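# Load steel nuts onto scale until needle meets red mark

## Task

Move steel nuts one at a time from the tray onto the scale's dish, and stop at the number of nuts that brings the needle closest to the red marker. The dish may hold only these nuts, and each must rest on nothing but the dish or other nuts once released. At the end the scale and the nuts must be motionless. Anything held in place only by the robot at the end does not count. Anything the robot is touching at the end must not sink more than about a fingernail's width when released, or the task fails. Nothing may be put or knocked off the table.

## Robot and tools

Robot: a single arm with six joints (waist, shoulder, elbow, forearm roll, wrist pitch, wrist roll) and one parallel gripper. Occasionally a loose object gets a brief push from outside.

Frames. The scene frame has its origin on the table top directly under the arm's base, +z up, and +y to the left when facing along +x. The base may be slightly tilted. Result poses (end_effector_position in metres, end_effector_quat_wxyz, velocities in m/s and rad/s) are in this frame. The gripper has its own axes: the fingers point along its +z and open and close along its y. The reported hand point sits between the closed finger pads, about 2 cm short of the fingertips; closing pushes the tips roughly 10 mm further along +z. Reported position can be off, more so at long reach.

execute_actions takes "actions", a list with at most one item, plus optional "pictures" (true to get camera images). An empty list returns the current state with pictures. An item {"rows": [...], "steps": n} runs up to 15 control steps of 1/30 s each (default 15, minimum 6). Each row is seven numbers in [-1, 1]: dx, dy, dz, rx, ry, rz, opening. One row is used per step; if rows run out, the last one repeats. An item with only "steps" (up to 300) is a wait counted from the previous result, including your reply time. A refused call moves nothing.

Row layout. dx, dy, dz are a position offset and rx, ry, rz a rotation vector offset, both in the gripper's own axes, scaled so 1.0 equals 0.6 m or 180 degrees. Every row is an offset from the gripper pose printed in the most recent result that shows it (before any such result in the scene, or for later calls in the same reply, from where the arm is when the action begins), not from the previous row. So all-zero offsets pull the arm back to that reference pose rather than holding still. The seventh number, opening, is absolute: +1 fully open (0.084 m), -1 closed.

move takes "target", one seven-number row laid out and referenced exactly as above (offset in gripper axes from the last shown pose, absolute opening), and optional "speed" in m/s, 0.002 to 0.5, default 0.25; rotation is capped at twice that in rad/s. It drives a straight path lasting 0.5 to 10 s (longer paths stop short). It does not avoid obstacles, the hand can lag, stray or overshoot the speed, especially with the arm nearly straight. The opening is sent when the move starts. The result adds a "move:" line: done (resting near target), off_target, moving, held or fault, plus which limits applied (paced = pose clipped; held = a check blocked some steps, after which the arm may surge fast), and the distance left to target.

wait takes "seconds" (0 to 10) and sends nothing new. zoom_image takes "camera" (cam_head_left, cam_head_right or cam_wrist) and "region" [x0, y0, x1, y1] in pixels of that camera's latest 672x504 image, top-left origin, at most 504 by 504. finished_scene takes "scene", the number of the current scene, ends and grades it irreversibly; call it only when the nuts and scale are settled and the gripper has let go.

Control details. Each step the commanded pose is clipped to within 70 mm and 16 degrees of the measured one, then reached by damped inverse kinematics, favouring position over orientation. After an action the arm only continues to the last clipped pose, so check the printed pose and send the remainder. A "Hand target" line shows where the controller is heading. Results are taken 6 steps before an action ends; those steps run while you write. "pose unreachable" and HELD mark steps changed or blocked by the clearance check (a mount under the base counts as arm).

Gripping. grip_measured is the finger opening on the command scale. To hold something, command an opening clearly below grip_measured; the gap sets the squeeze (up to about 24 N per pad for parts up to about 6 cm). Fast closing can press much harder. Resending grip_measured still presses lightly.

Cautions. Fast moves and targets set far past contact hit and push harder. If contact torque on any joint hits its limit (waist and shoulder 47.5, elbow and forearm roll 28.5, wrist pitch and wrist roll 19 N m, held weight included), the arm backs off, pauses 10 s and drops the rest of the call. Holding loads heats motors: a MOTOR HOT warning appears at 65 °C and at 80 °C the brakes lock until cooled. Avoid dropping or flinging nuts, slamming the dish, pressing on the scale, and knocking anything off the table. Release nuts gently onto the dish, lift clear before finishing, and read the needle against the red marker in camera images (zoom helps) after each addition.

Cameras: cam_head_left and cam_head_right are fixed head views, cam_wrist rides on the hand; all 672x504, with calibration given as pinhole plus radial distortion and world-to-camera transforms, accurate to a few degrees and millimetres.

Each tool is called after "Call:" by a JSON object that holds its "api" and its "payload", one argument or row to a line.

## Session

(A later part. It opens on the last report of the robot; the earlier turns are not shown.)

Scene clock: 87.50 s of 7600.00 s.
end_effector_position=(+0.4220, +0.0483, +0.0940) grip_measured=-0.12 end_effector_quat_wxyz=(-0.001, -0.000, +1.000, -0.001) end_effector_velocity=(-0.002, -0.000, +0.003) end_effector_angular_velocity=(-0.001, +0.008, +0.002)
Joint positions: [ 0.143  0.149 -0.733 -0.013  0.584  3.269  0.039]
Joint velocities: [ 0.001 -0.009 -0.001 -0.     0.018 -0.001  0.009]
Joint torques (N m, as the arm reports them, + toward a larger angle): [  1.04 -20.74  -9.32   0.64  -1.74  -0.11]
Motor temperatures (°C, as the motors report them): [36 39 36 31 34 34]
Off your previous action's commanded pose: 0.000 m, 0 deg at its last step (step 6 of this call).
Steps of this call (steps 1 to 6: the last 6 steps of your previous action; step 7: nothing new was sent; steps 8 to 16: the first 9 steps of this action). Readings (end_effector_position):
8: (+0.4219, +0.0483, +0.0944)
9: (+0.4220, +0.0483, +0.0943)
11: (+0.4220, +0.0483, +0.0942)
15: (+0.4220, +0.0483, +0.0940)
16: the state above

Call:
{"api": "move", "payload": {
  "target": [-0.0293, -0.1832, -0.012, 0, 0, -0.167, -0.16],
  "speed": 0.3
}}

Call:
{"api": "move", "payload": {
  "target": [0, 0, 0.066, 0, 0, 0, -0.16],
  "speed": 0.15
}}

Scene clock: 89.77 s of 7600.00 s.
end_effector_position=(+0.4392, -0.0611, +0.1013) grip_measured=-0.17 end_effector_quat_wxyz=(-0.001, -0.259, +0.966, -0.001) end_effector_velocity=(-0.000, -0.001, -0.001) end_effector_angular_velocity=(+0.006, +0.002, +0.008)
Joint positions: [-0.109  0.18  -0.805 -0.012  0.624  2.491  0.036]
Joint velocities: [-0.005  0.004 -0.003  0.009  0.001 -0.021 -0.   ]
Joint torques (N m, as the arm reports them, + toward a larger angle): [  0.87 -20.93  -9.68   0.41  -1.92  -0.1 ]
Motor temperatures (°C, as the motors report them): [36 39 36 31 34 34]
Hand target: +0.439, -0.061, +0.101; -0.001, -0.260, +0.966, -0.000
Off your previous action's commanded pose: 0.014 m, 0 deg at its last step (step 6 of this call).
Off the commanded pose: 0.001 m, 0 deg.
Kept back: nothing.
move: done
camera_calibration (this result's frames):
cam_wrist: T_world_to_cam=[[-0.510849, 0.859638, 0.00745856, 0.308628], [0.859647, 0.51088, -0.00305399, -0.280477], [-0.00643575, 0.0048516, -0.999968, 0.23088], [0, 0, 0, 1]] pos_world=[0.400259, -0.123139, 0.227714]

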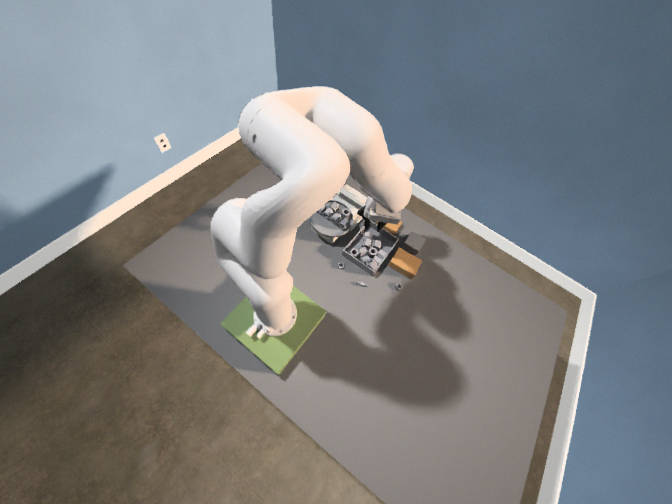

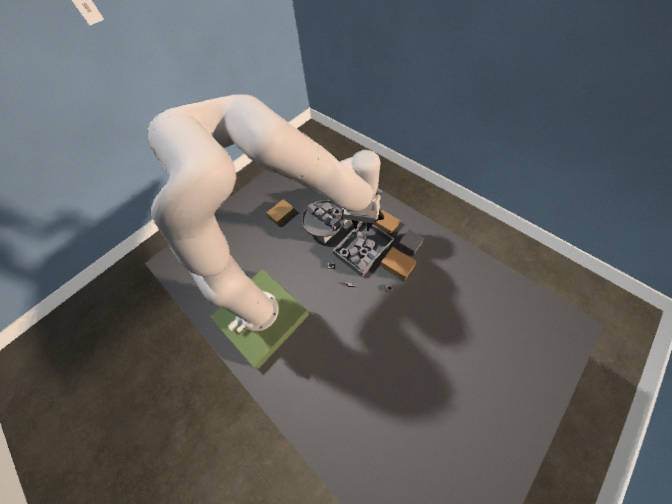

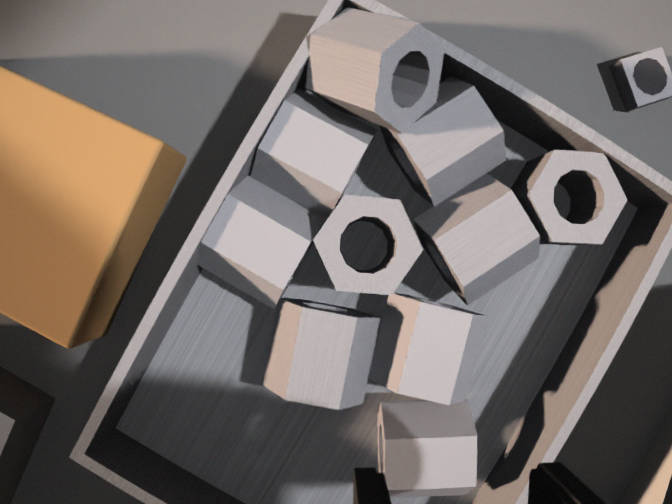

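Scene clock: 90.63 s of 7600.00 s.
end_effector_position=(+0.4394, -0.0611, +0.0621) grip_measured=-0.17 end_effector_quat_wxyz=(-0.000, -0.259, +0.966, -0.001) end_effector_velocity=(-0.001, -0.000, -0.003) end_effector_angular_velocity=(+0.000, +0.003, +0.000)
Joint positions: [-0.11   0.281 -0.798 -0.013  0.515  2.492  0.036]
Joint velocities: [-0.     0.008  0.    -0.    -0.006 -0.    -0.   ]
Joint torques (N m, as the arm reports them, + toward a larger angle): [  0.97 -21.96  -8.65   0.36  -2.01   0.05]
Motor temperatures (°C, as the motors report them): [36 39 36 31 34 34]
Hand target: +0.439, -0.061, +0.062; -0.001, -0.259, +0.966, -0.000
Off the commanded pose: 0.001 m, 0 deg.
Kept back: nothing.
move: done
camera_calibration (this result's frames):
cam_wrist: T_world_to_cam=[[-0.510969, 0.859569, 0.00722235, 0.309063], [0.85958, 0.510995, -0.00243151, -0.280776], [-0.00578064, 0.00496576, -0.999971, 0.191459], [0, 0, 0, 1]] pos_world=[0.400378, -0.123136, 0.188539]

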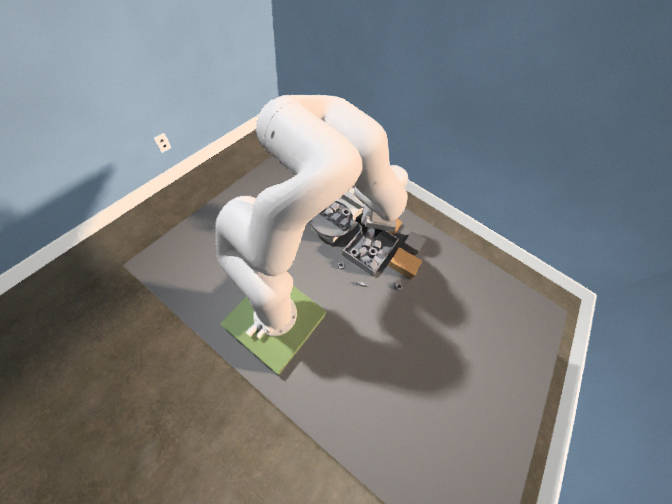

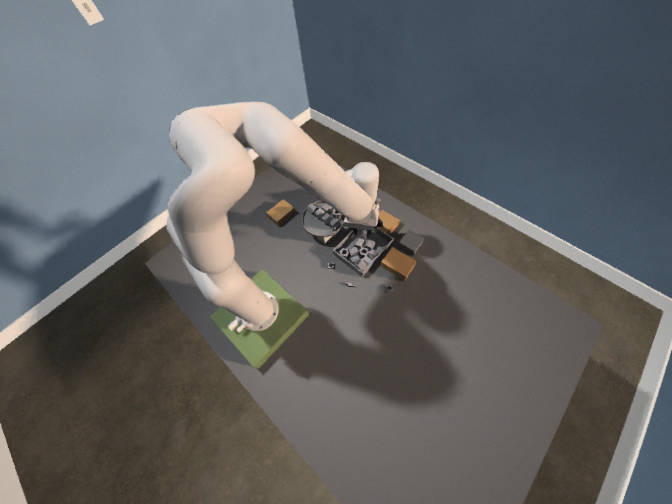

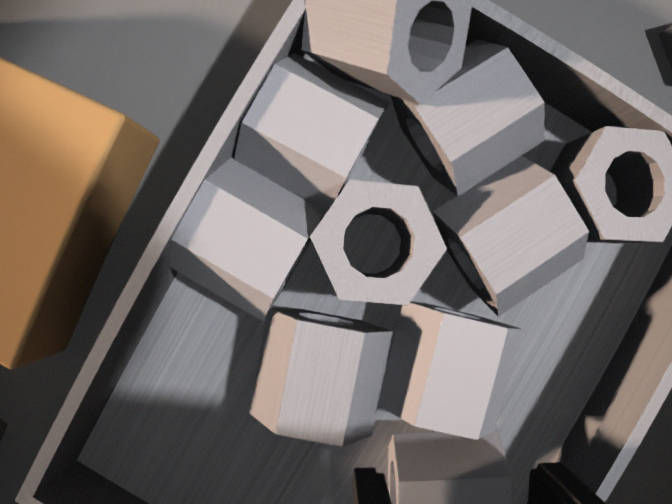

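Call:
{"api": "move", "payload": {
  "target": [0, 0.0015, 0.038, 0, 0, 0, -0.16],
  "speed": 0.06
}}

Scene clock: 91.73 s of 7600.00 s.
end_effector_position=(+0.4391, -0.0603, +0.0396) grip_measured=-0.17 end_effector_quat_wxyz=(-0.000, -0.259, +0.966, -0.001) end_effector_velocity=(-0.000, -0.000, -0.002) end_effector_angular_velocity=(-0.000, +0.001, +0.001)
Joint positions: [-0.109  0.343 -0.799 -0.015  0.453  2.495  0.036]
Joint velocities: [-0.     0.004 -0.    -0.    -0.004 -0.001 -0.   ]
Joint torques (N m, as the arm reports them, + toward a larger angle): [  0.77 -22.14  -8.47   0.38  -1.76  -0.13]
Motor temperatures (°C, as the motors report them): [36 39 35 31 34 34]
Hand target: +0.439, -0.060, +0.039; -0.000, -0.259, +0.966, -0.001
Off the commanded pose: 0.000 m, 0 deg.
Kept back: nothing.
move: done
camera_calibration (this result's frames):
cam_wrist: T_world_to_cam=[[-0.511025, 0.859537, 0.0070861, 0.308427], [0.859549, 0.511049, -0.00207419, -0.280965], [-0.00540419, 0.00503089, -0.999973, 0.168806], [0, 0, 0, 1]] pos_world=[0.400029, -0.122367, 0.166033]

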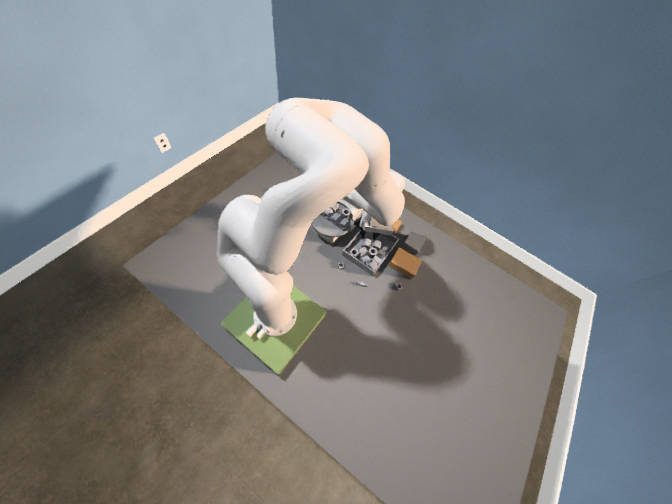

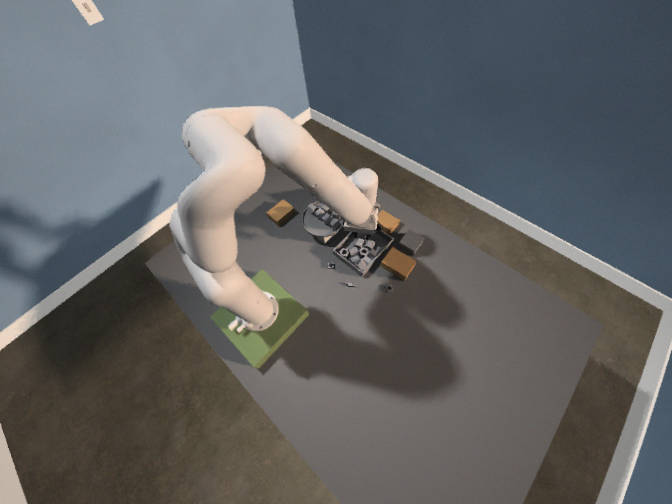

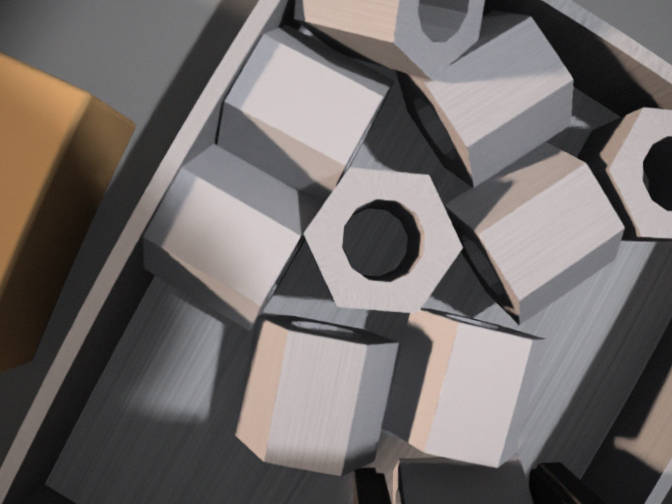

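Call:
{"api": "execute_actions", "payload": {
  "actions": [
    {"rows": [[0,0,0,0,0,0,-0.22],[0,0,0,0,0,0,-0.27],[0,0,0,0,0,0,-0.32],[0,0,0,0,0,0,-0.37],[0,0,0,0,0,0,-0.44],[0,0,0,0,0,0,-0.52],[0,0,0,0,0,0,-0.62],[0,0,0,0,0,0,-0.72]], "steps": 13}
  ]
}}

Call:
{"api": "move", "payload": {
  "target": [0, 0, -0.157, 0, 0, 0.167, -0.72],
  "speed": 0.35
}}

Call:
{"api": "move", "payload": {
  "target": [0.150, 0.270, 0, 0, 0, 0, -0.72],
  "speed": 0.35
}}

Scene clock: 92.33 s of 7600.00 s.
end_effector_position=(+0.4390, -0.0603, +0.0396) grip_measured=-0.33 end_effector_quat_wxyz=(-0.000, -0.259, +0.966, -0.001) end_effector_velocity=(+0.001, -0.000, +0.000) end_effector_angular_velocity=(-0.000, -0.000, +0.001)
Joint positions: [-0.109  0.344 -0.799 -0.015  0.453  2.495  0.03 ]
Joint velocities: [ 0.     0.    -0.002 -0.001  0.001 -0.    -0.   ]
Joint torques (N m, as the arm reports them, + toward a larger angle): [  0.7  -22.89  -8.65   0.42  -1.98   0.  ]
Motor temperatures (°C, as the motors report them): [36 39 35 31 34 34]
Steps of this call (steps 1 to 11: nothing new was sent; steps 12 to 18: the first 7 steps of this action). Readings (end_effector_position):
12: (+0.4389, -0.0603, +0.0394)
13: (+0.4389, -0.0603, +0.0394)
15: (+0.4390, -0.0603, +0.0395)
18: the state above

Scene clock: 93.87 s of 7600.00 s.
end_effector_position=(+0.4387, -0.0604, +0.1332) grip_measured=-0.33 end_effector_quat_wxyz=(-0.000, -0.000, +1.000, -0.001) end_effector_velocity=(+0.001, -0.000, +0.002) end_effector_angular_velocity=(-0.005, +0.000, -0.007)
Joint positions: [-0.107  0.104 -0.821 -0.01   0.715  3.015  0.03 ]
Joint velocities: [ 0.002 -0.002 -0.005 -0.007  0.007  0.014 -0.   ]
Joint torques (N m, as the arm reports them, + toward a larger angle): [  1.07 -20.68 -10.21   0.41  -2.06   0.06]
Motor temperatures (°C, as the motors report them): [36 39 35 31 34 34]
Hand target: +0.439, -0.060, +0.134; -0.000, +0.000, +1.000, -0.001
Off your previous action's commanded pose: 0.000 m, 0 deg at its last step (step 6 of this call).
Off the commanded pose: 0.001 m, 0 deg.
Kept back: nothing.
move: done
camera_calibration (this result's frames):
cam_wrist: T_world_to_cam=[[-0.0123081, 0.999901, 0.0068222, 0.097371], [0.999921, 0.0123241, -0.00230263, -0.372096], [-0.00238648, 0.00679333, -0.999974, 0.261145], [0, 0, 0, 1]] pos_world=[0.373889, -0.0945496, 0.259617]

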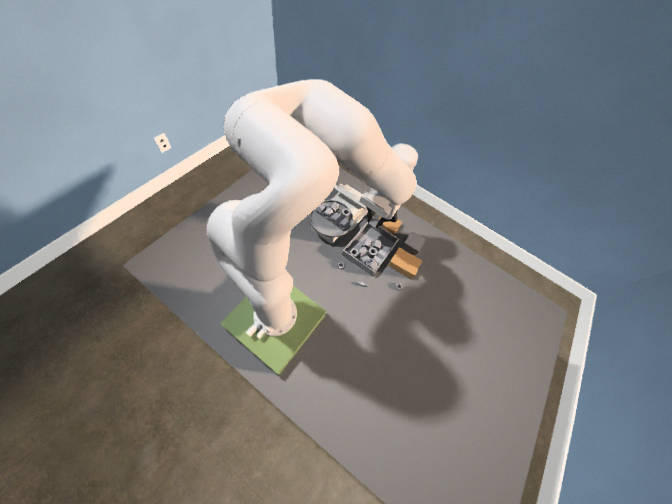

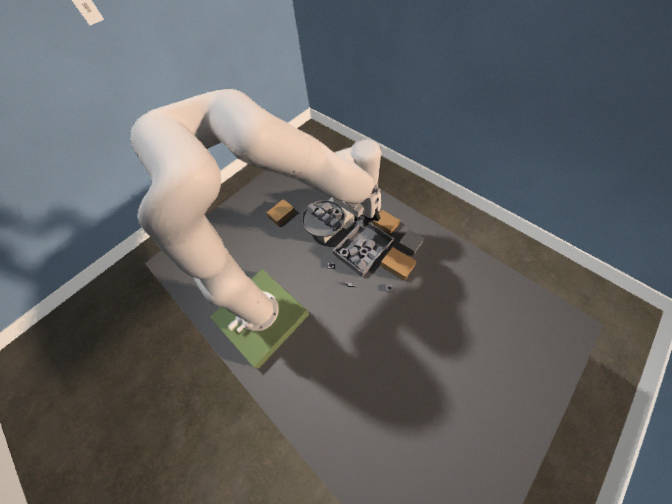

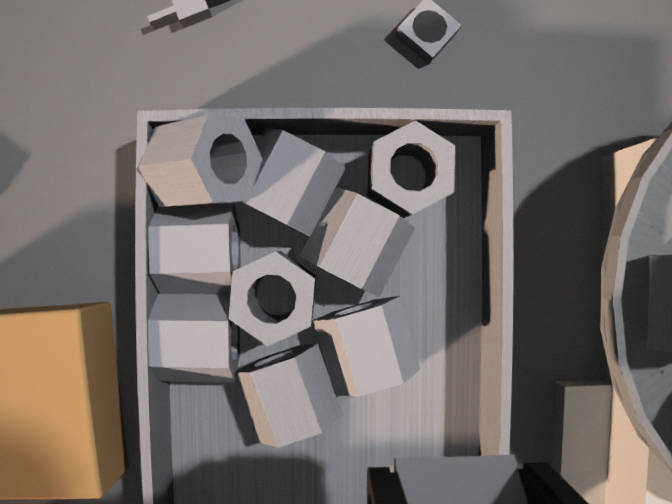

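Scene clock: 95.07 s of 7600.00 s.
end_effector_position=(+0.3494, +0.1011, +0.1330) grip_measured=-0.33 end_effector_quat_wxyz=(-0.000, -0.000, +1.000, -0.001) end_effector_velocity=(-0.001, +0.002, -0.000) end_effector_angular_velocity=(-0.001, -0.000, -0.002)
Joint positions: [ 0.313 -0.136 -0.535 -0.013  0.672  3.438  0.03 ]
Joint velocities: [ 0.008 -0.002  0.002 -0.002 -0.     0.011 -0.   ]
Joint torques (N m, as the arm reports them, + toward a larger angle): [  1.1  -15.63  -9.94   0.66  -1.9   -0.04]
Motor temperatures (°C, as the motors report them): [36 39 36 31 34 34]
Hand target: +0.349, +0.101, +0.133; -0.000, -0.000, +1.000, -0.001
Off the commanded pose: 0.001 m, 0 deg.
Kept back: nothing.
move: done
camera_calibration (this result's frames):
cam_wrist: T_world_to_cam=[[-0.0119766, 0.999912, 0.00571652, -0.0651736], [0.999926, 0.0119872, -0.00182512, -0.284828], [-0.00189349, 0.00569424, -0.999982, 0.25956], [0, 0, 0, 1]] pos_world=[0.284518, 0.0671041, 0.259408]

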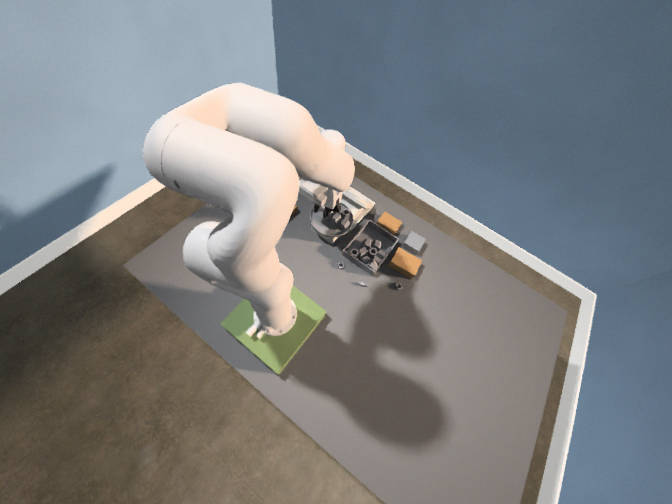

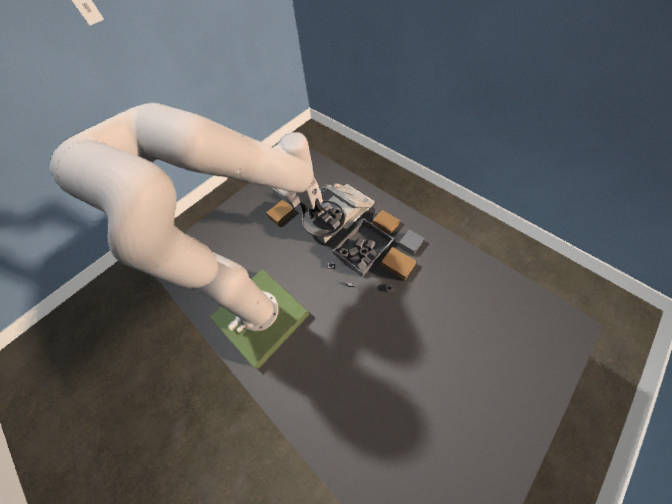

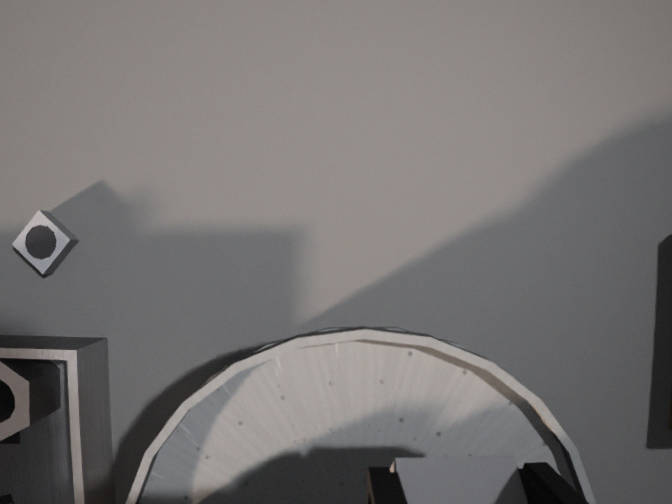

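Call:
{"api": "move", "payload": {
  "target": [0, 0, 0.0605, 0, 0, 0, -0.72],
  "speed": 0.1
}}

Call:
{"api": "execute_actions", "payload": {
  "actions": [
    {"rows": [[0,0,0.001,0,0,0,-0.72],[0,0,0.002,0,0,0,-0.72],[0,0,0.003,0,0,0,-0.72]], "steps": 15}
  ]
}}

Scene clock: 96.17 s of 7600.00 s.
end_effector_position=(+0.3495, +0.1012, +0.0971) grip_measured=-0.33 end_effector_quat_wxyz=(-0.000, -0.000, +1.000, -0.001) end_effector_velocity=(+0.000, +0.001, -0.002) end_effector_angular_velocity=(+0.000, +0.000, +0.001)
Joint positions: [ 0.312 -0.032 -0.512 -0.015  0.545  3.439  0.03 ]
Joint velocities: [ 0.001  0.007 -0.     0.    -0.007  0.    -0.   ]
Joint torques (N m, as the arm reports them, + toward a larger angle): [  1.18 -16.43  -9.18   0.52  -1.96   0.06]
Motor temperatures (°C, as the motors report them): [36 39 36 31 34 34]
Hand target: +0.349, +0.101, +0.097; -0.000, -0.000, +1.000, -0.001
Off the commanded pose: 0.000 m, 0 deg.
Kept back: nothing.
move: done
camera_calibration (this result's frames):
cam_wrist: T_world_to_cam=[[-0.0121419, 0.999908, 0.00608185, -0.0650196], [0.999925, 0.0121505, -0.00137328, -0.285063], [-0.00144705, 0.00606472, -0.999981, 0.223491], [0, 0, 0, 1]] pos_world=[0.284575, 0.0671218, 0.223491]

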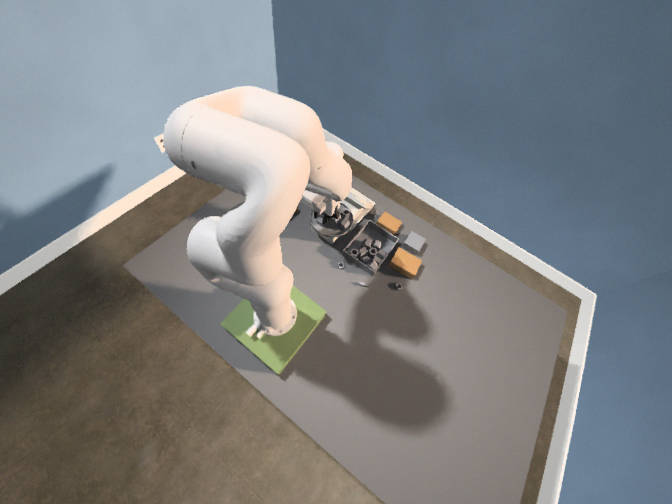

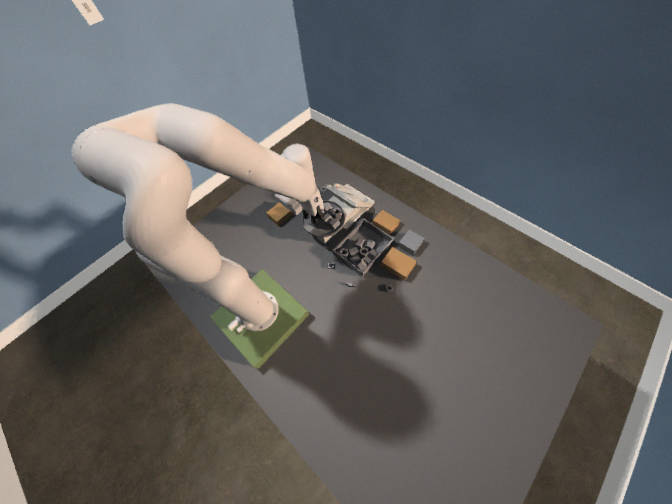

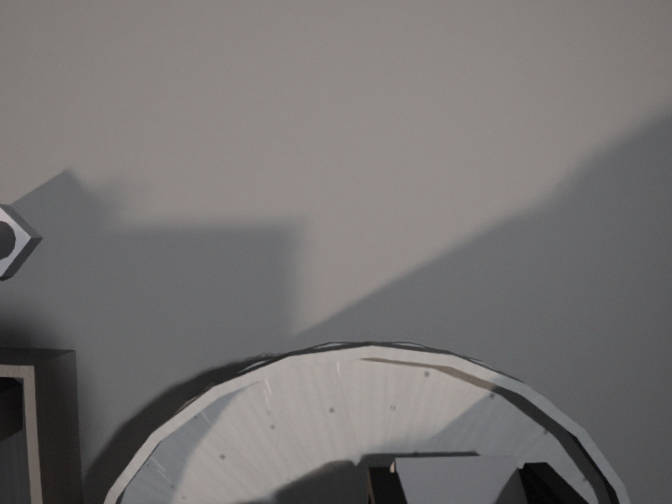

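Scene clock: 96.47 s of 7600.00 s.
end_effector_position=(+0.3495, +0.1012, +0.0956) grip_measured=-0.33 end_effector_quat_wxyz=(+0.000, -0.000, +1.000, -0.001) end_effector_velocity=(-0.001, -0.000, -0.003) end_effector_angular_velocity=(-0.002, +0.002, +0.004)
Joint positions: [ 0.312 -0.027 -0.511 -0.015  0.539  3.439  0.03 ]
Joint velocities: [ 0.001  0.008  0.002 -0.004 -0.007  0.    -0.   ]
Joint torques (N m, as the arm reports them, + toward a larger angle): [  0.73 -16.39  -8.76   0.41  -2.05   0.1 ]
Motor temperatures (°C, as the motors report them): [36 39 36 31 34 34]
Steps of this call (steps 1 to 9: the first 9 steps of this action). Readings (end_effector_position):
1: (+0.3495, +0.1012, +0.0970)
2: (+0.3495, +0.1012, +0.0969)
4: (+0.3496, +0.1012, +0.0965)
8: (+0.3495, +0.1012, +0.0957)
9: the state above

Call:
{"api": "execute_actions", "payload": {
  "actions": [
    {"rows": [[0,0,0.002,0,0,0,-0.72],[0,0,0.0025,0,0,0,-0.72],[0,0,0.0025,0,0,0,-0.6],[0,0,0.0025,0,0,0,-0.45],[0,0,0.0025,0,0,0,-0.35],[0,0,0.0025,0,0,0,-0.27],[0,0,0.0025,0,0,0,-0.2],[0,0,0.0025,0,0,0,-0.15],[0,0,0.0025,0,0,0,-0.15],[0,0,0.0025,0,0,0,-0.15],[0,0,-0.004,0,0,0,-0.15],[0,0,-0.015,0,0,0,-0.15],[0,0,-0.028,0,0,0,-0.15],[0,0,-0.04,0,0,0,-0.15],[0,0,-0.048,0,0,0,-0.15]], "steps": 15}
  ]
}}

Scene clock: 97.03 s of 7600.00 s.
end_effector_position=(+0.3496, +0.1012, +0.0942) grip_measured=-0.21 end_effector_quat_wxyz=(+0.000, -0.000, +1.000, -0.001) end_effector_velocity=(-0.003, -0.001, -0.004) end_effector_angular_velocity=(-0.002, +0.008, -0.001)
Joint positions: [ 0.312 -0.023 -0.511 -0.015  0.534  3.439  0.035]
Joint velocities: [ 0.     0.008  0.005  0.    -0.005  0.001  0.046]
Joint torques (N m, as the arm reports them, + toward a larger angle): [  0.87 -16.71  -8.92   0.46  -1.91   0.09]
Motor temperatures (°C, as the motors report them): [36 39 36 31 34 34]
Off your previous action's commanded pose: 0.000 m, 0 deg at its last step (step 6 of this call).
Steps of this call (steps 1 to 6: the last 6 steps of your previous action; steps 7 to 8: nothing new was sent; steps 9 to 17: the first 9 steps of this action). Readings (end_effector_position):
9: (+0.3495, +0.1012, +0.0954)
10: (+0.3496, +0.1012, +0.0953)
12: (+0.3498, +0.1013, +0.0949)
16: (+0.3497, +0.1012, +0.0943)
17: the state above

Call:
{"api": "move", "payload": {
  "target": [-0.35, 0.012, -0.176, 0, 0, 0, -0.08],
  "speed": 0.4
}}

Scene clock: 99.73 s of 7600.00 s.
end_effector_position=(+0.5594, +0.1077, +0.2000) grip_measured=-0.09 end_effector_quat_wxyz=(+0.000, +0.000, +1.000, -0.001) end_effector_velocity=(+0.002, +0.001, +0.000) end_effector_angular_velocity=(+0.001, +0.005, -0.000)
Joint positions: [ 0.221  0.394 -1.436 -0.009  1.041  3.341  0.04 ]
Joint velocities: [-0.     0.011 -0.018  0.002  0.011 -0.001  0.   ]
Joint torques (N m, as the arm reports them, + toward a larger angle): [  1.09 -27.61 -11.59   0.4   -1.82   0.02]
Motor temperatures (°C, as the motors report them): [36 39 36 31 34 34]
Hand target: +0.560, +0.108, +0.200; +0.000, +0.000, +1.000, -0.001
Off your previous action's commanded pose: 0.023 m, 0 deg at its last step (step 6 of this call).
Off the commanded pose: 0.001 m, 0 deg.
Kept back: nothing.
move: done; limits=paced
camera_calibration (this result's frames):
cam_wrist: T_world_to_cam=[[-0.0114429, 0.999918, 0.00580738, -0.0699209], [0.999934, 0.0114466, -0.000612823, -0.495005], [-0.000679248, 0.00579998, -0.999983, 0.32621], [0, 0, 0, 1]] pos_world=[0.494394, 0.0736893, 0.326307]

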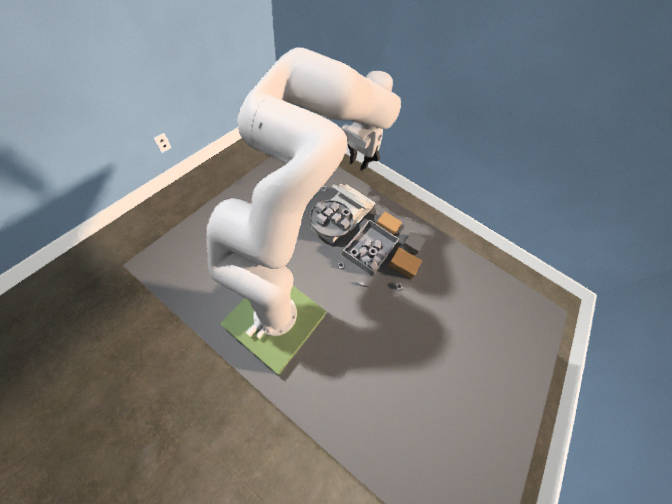

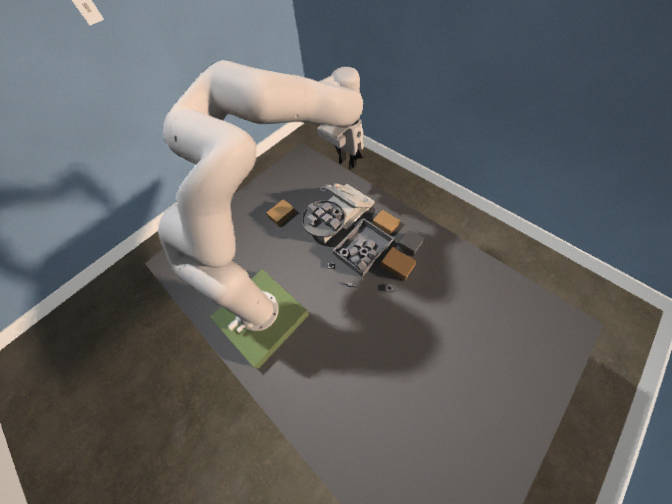

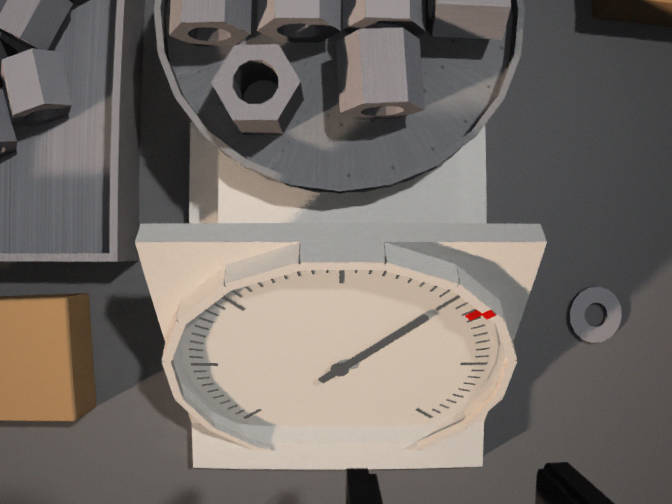

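Call:
{"api": "zoom_image", "payload": {
  "camera": "cam_wrist",
  "region": [300, 250, 520, 430]
}}

Region (300, 250, 520, 430) of cam_wrist's 672x504 image, scaled by 2.291, with more detail than that image has; it fills the top 412 rows of this view, and the rest is white.

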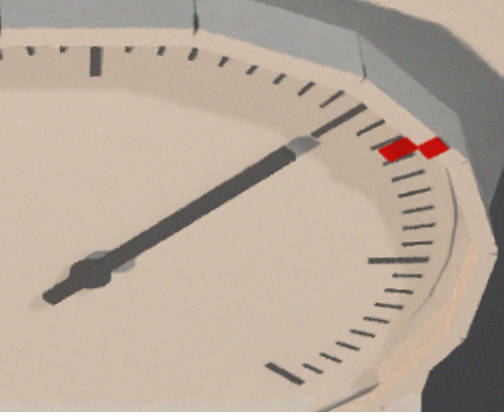

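Call:
{"api": "zoom_image", "payload": {
  "camera": "cam_wrist",
  "region": [420, 285, 510, 375]
}}

Region (420, 285, 510, 375) of cam_wrist's 672x504 image, scaled by 5.600, with more detail than that image has.

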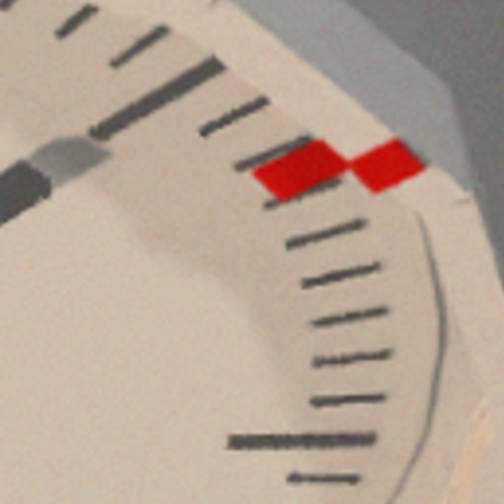

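Call:
{"api": "execute_actions", "payload": {
  "actions": []
}}

Call:
{"api": "zoom_image", "payload": {
  "camera": "cam_wrist",
  "region": [170, 250, 520, 440]
}}

Scene clock: 101.47 s of 7600.00 s.
end_effector_position=(+0.5597, +0.1077, +0.1999) grip_measured=-0.09 end_effector_quat_wxyz=(+0.000, +0.000, +1.000, -0.001) end_effector_velocity=(-0.000, +0.000, +0.001) end_effector_angular_velocity=(+0.001, -0.001, +0.001)
Joint positions: [ 0.221  0.395 -1.437 -0.009  1.042  3.341  0.04 ]
Joint velocities: [ 0.    -0.001  0.     0.001  0.    -0.001  0.   ]
Joint torques (N m, as the arm reports them, + toward a larger angle): [  0.87 -27.5  -11.42   0.5   -1.86  -0.03]
Motor temperatures (°C, as the motors report them): [36 39 36 31 34 34]
Hand target: +0.560, +0.108, +0.200; +0.000, +0.000, +1.000, -0.001
Off the commanded pose: 0.001 m, 0 deg.
Kept back: nothing.
Steps of this call (steps 1 to 52: nothing new was sent). Readings (end_effector_position):
1: (+0.5595, +0.1077, +0.2000)
2: (+0.5595, +0.1077, +0.2000)
4: (+0.5596, +0.1077, +0.2000)
8: (+0.5597, +0.1077, +0.2000)
52: the state above
camera_calibration (this result's frames):
cam_wrist: T_world_to_cam=[[-0.0113803, 0.999919, 0.00571862, -0.0699382], [0.999935, 0.0113868, -0.00110332, -0.495156], [-0.00116834, 0.00570569, -0.999983, 0.326469], [0, 0, 0, 1]] pos_world=[0.494709, 0.073708, 0.326317]

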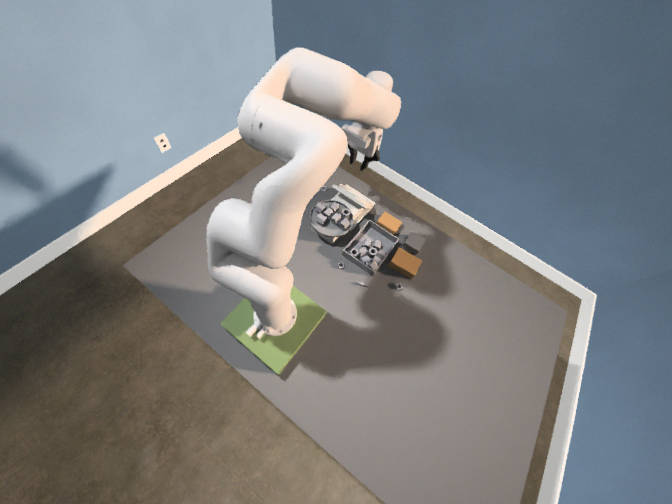

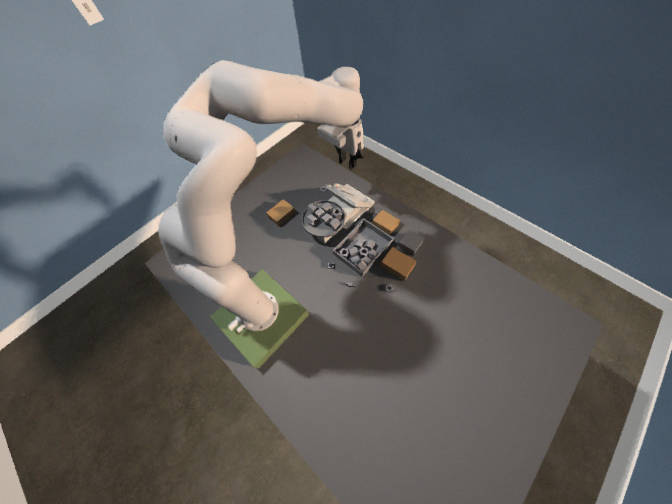

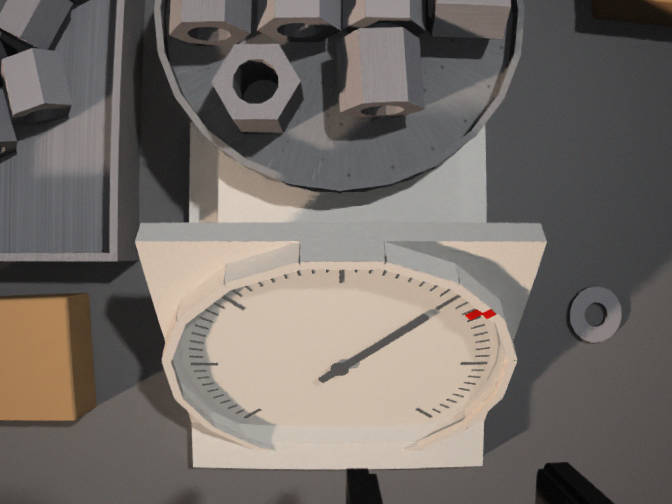

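Region (170, 250, 520, 440) of cam_wrist's 672x504 image, scaled by 1.440, with more detail than that image has; it fills the top 274 rows of this view, and the rest is white.

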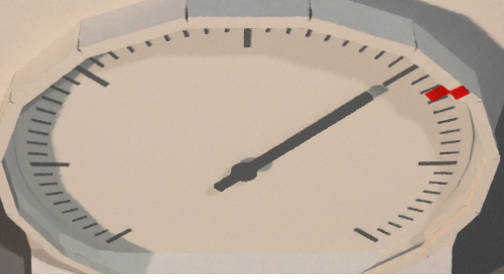

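Call:
{"api": "move", "payload": {
  "target": [0.2423, -0.2962, 0.215, 0, 0, -0.089, -0.08],
  "speed": 0.4
}}

Scene clock: 104.17 s of 7600.00 s.
end_effector_position=(+0.4140, -0.0687, +0.0712) grip_measured=-0.09 end_effector_quat_wxyz=(-0.000, -0.140, +0.990, -0.001) end_effector_velocity=(-0.001, -0.002, -0.002) end_effector_angular_velocity=(+0.007, -0.003, +0.000)
Joint positions: [-0.136  0.195 -0.707 -0.013  0.509  2.71   0.04 ]
Joint velocities: [-0.007  0.002  0.005  0.015 -0.009 -0.02  -0.   ]
Joint torques (N m, as the arm reports them, + toward a larger angle): [  0.68 -20.33  -8.84   0.32  -1.78   0.09]
Motor temperatures (°C, as the motors report them): [36 39 36 31 34 34]
Hand target: +0.414, -0.069, +0.071; -0.000, -0.140, +0.990, -0.000
Off the commanded pose: 0.002 m, 0 deg.
Kept back: nothing.
move: done; limits=paced
camera_calibration (this result's frames):
cam_wrist: T_world_to_cam=[[-0.287782, 0.95767, 0.00708082, 0.216931], [0.957689, 0.2878, -0.00163061, -0.311085], [-0.00359944, 0.00631196, -0.999974, 0.199616], [0, 0, 0, 1]] pos_world=[0.36107, -0.119478, 0.197568]

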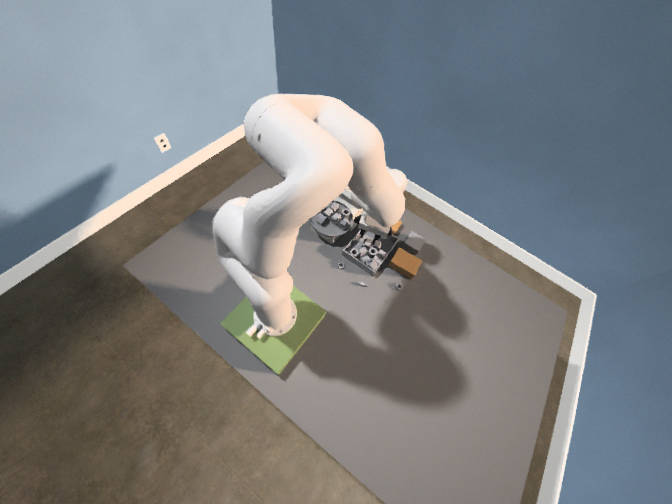

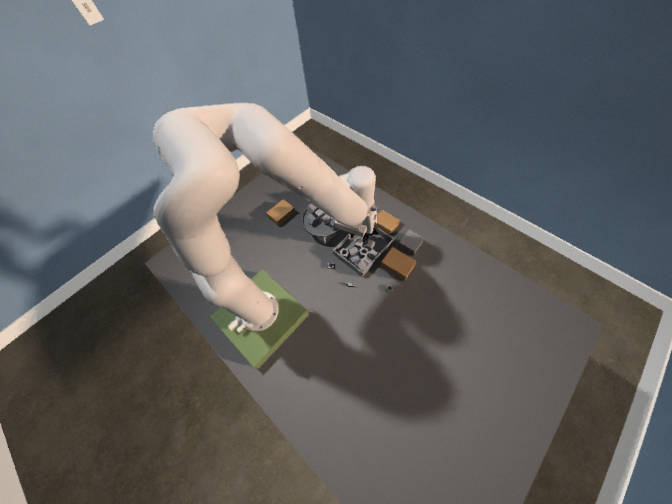

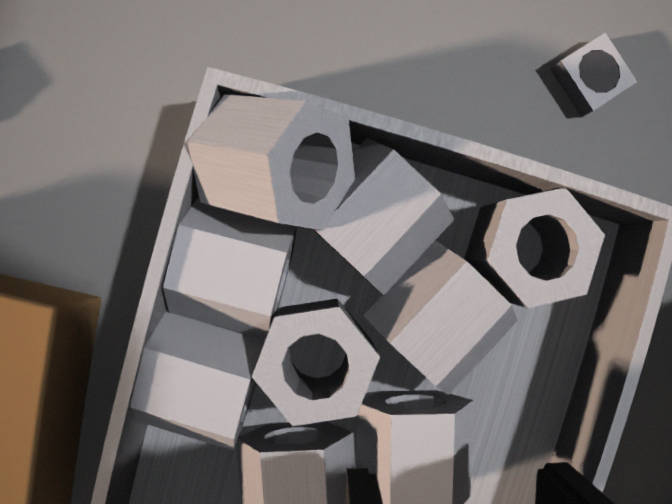

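Call:
{"api": "move", "payload": {
  "target": [0, 0.001, 0.047, 0, 0, 0, -0.08],
  "speed": 0.08
}}

Call:
{"api": "move", "payload": {
  "target": [0, 0.015, 0, 0, 0, 0, -0.08],
  "speed": 0.02
}}

Scene clock: 105.23 s of 7600.00 s.
end_effector_position=(+0.4145, -0.0681, +0.0439) grip_measured=-0.09 end_effector_quat_wxyz=(+0.001, -0.140, +0.990, -0.001) end_effector_velocity=(-0.001, +0.001, -0.002) end_effector_angular_velocity=(+0.000, +0.003, +0.001)
Joint positions: [-0.135  0.276 -0.709 -0.015  0.428  2.713  0.04 ]
Joint velocities: [ 0.001  0.007 -0.001 -0.001 -0.003  0.001 -0.   ]
Joint torques (N m, as the arm reports them, + toward a larger angle): [  0.52 -18.52  -7.6    0.51  -2.08  -0.03]
Motor temperatures (°C, as the motors report them): [36 39 36 31 34 34]
Hand target: +0.414, -0.068, +0.043; -0.000, -0.140, +0.990, -0.000
Off the commanded pose: 0.001 m, 0 deg.
Kept back: nothing.
move: done
camera_calibration (this result's frames):
cam_wrist: T_world_to_cam=[[-0.287956, 0.957622, 0.00651493, 0.216801], [0.957642, 0.287962, -0.0000943685, -0.311763], [-0.00196642, 0.00621179, -0.999979, 0.171587], [0, 0, 0, 1]] pos_world=[0.361324, -0.118903, 0.170141]

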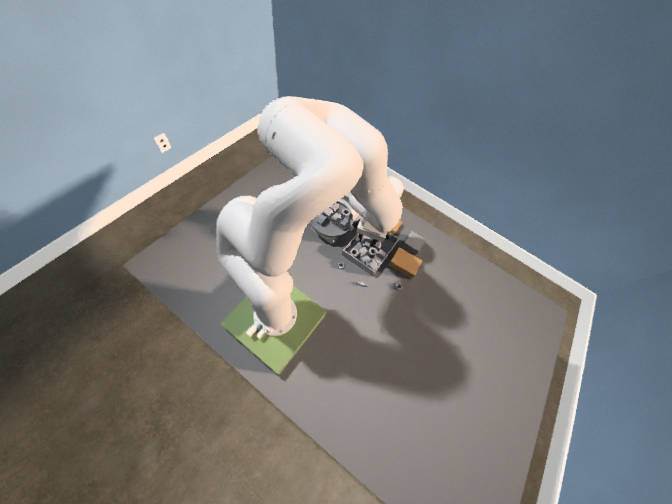

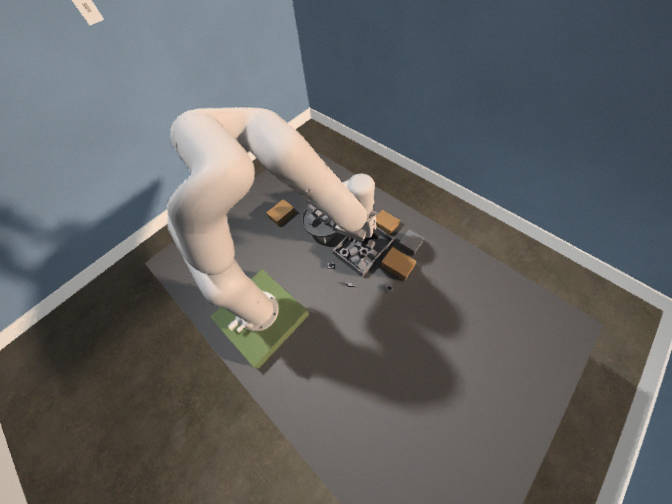

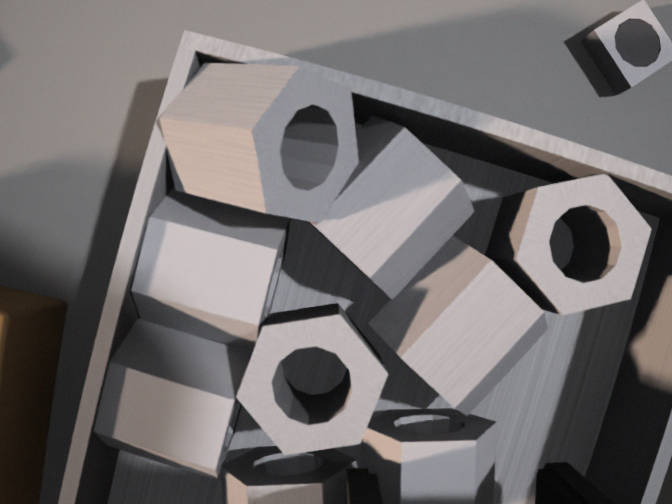

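Scene clock: 105.97 s of 7600.00 s.
end_effector_position=(+0.4120, -0.0598, +0.0438) grip_measured=-0.10 end_effector_quat_wxyz=(+0.001, -0.140, +0.990, -0.001) end_effector_velocity=(-0.000, +0.002, -0.000) end_effector_angular_velocity=(-0.000, -0.000, -0.001)
Joint positions: [-0.117  0.268 -0.695 -0.015  0.422  2.732  0.04 ]
Joint velocities: [ 0.004 -0.002  0.003 -0.    -0.001  0.006  0.   ]
Joint torques (N m, as the arm reports them, + toward a larger angle): [  2.39 -20.46  -7.62   0.77  -1.68  -0.03]
Motor temperatures (°C, as the motors report them): [36 39 36 31 34 34]
Hand target: +0.412, -0.060, +0.044; +0.001, -0.140, +0.990, -0.001
Off the commanded pose: 0.000 m, 0 deg.
Kept back: nothing.
move: done
camera_calibration (this result's frames):
cam_wrist: T_world_to_cam=[[-0.287716, 0.957694, 0.00650561, 0.208037], [0.957714, 0.287723, -0.000177631, -0.311854], [-0.00204193, 0.0061794, -0.999979, 0.171463], [0, 0, 0, 1]] pos_world=[0.358872, -0.110568, 0.17005]

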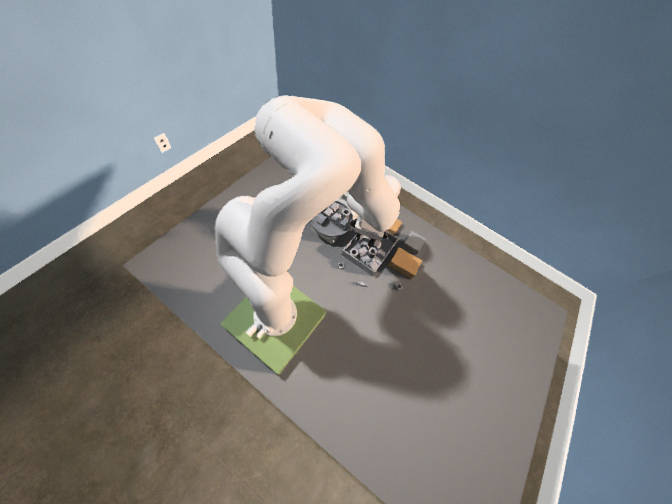

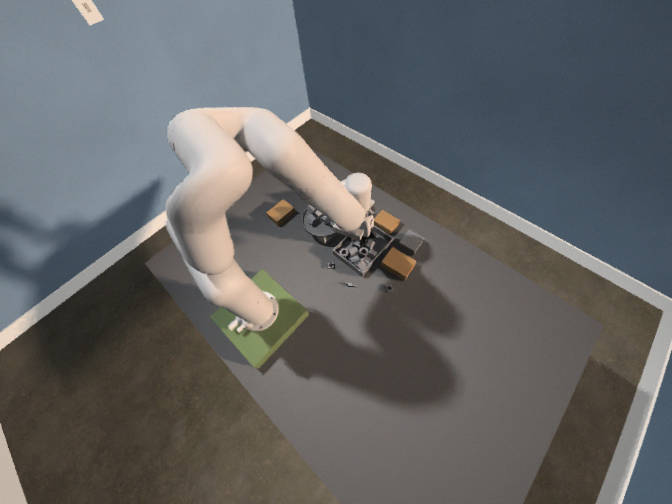

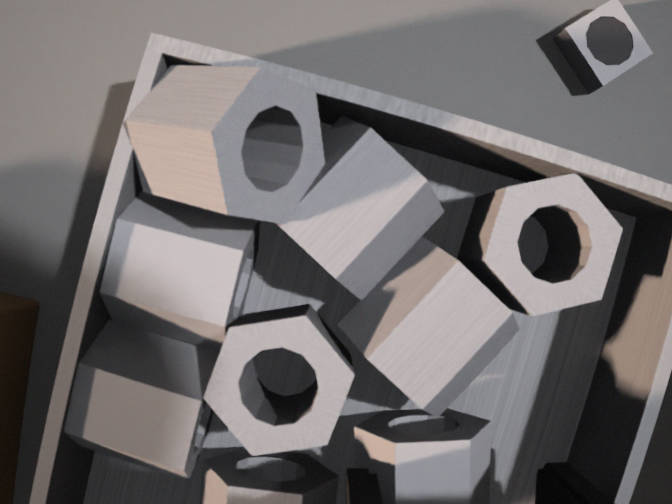

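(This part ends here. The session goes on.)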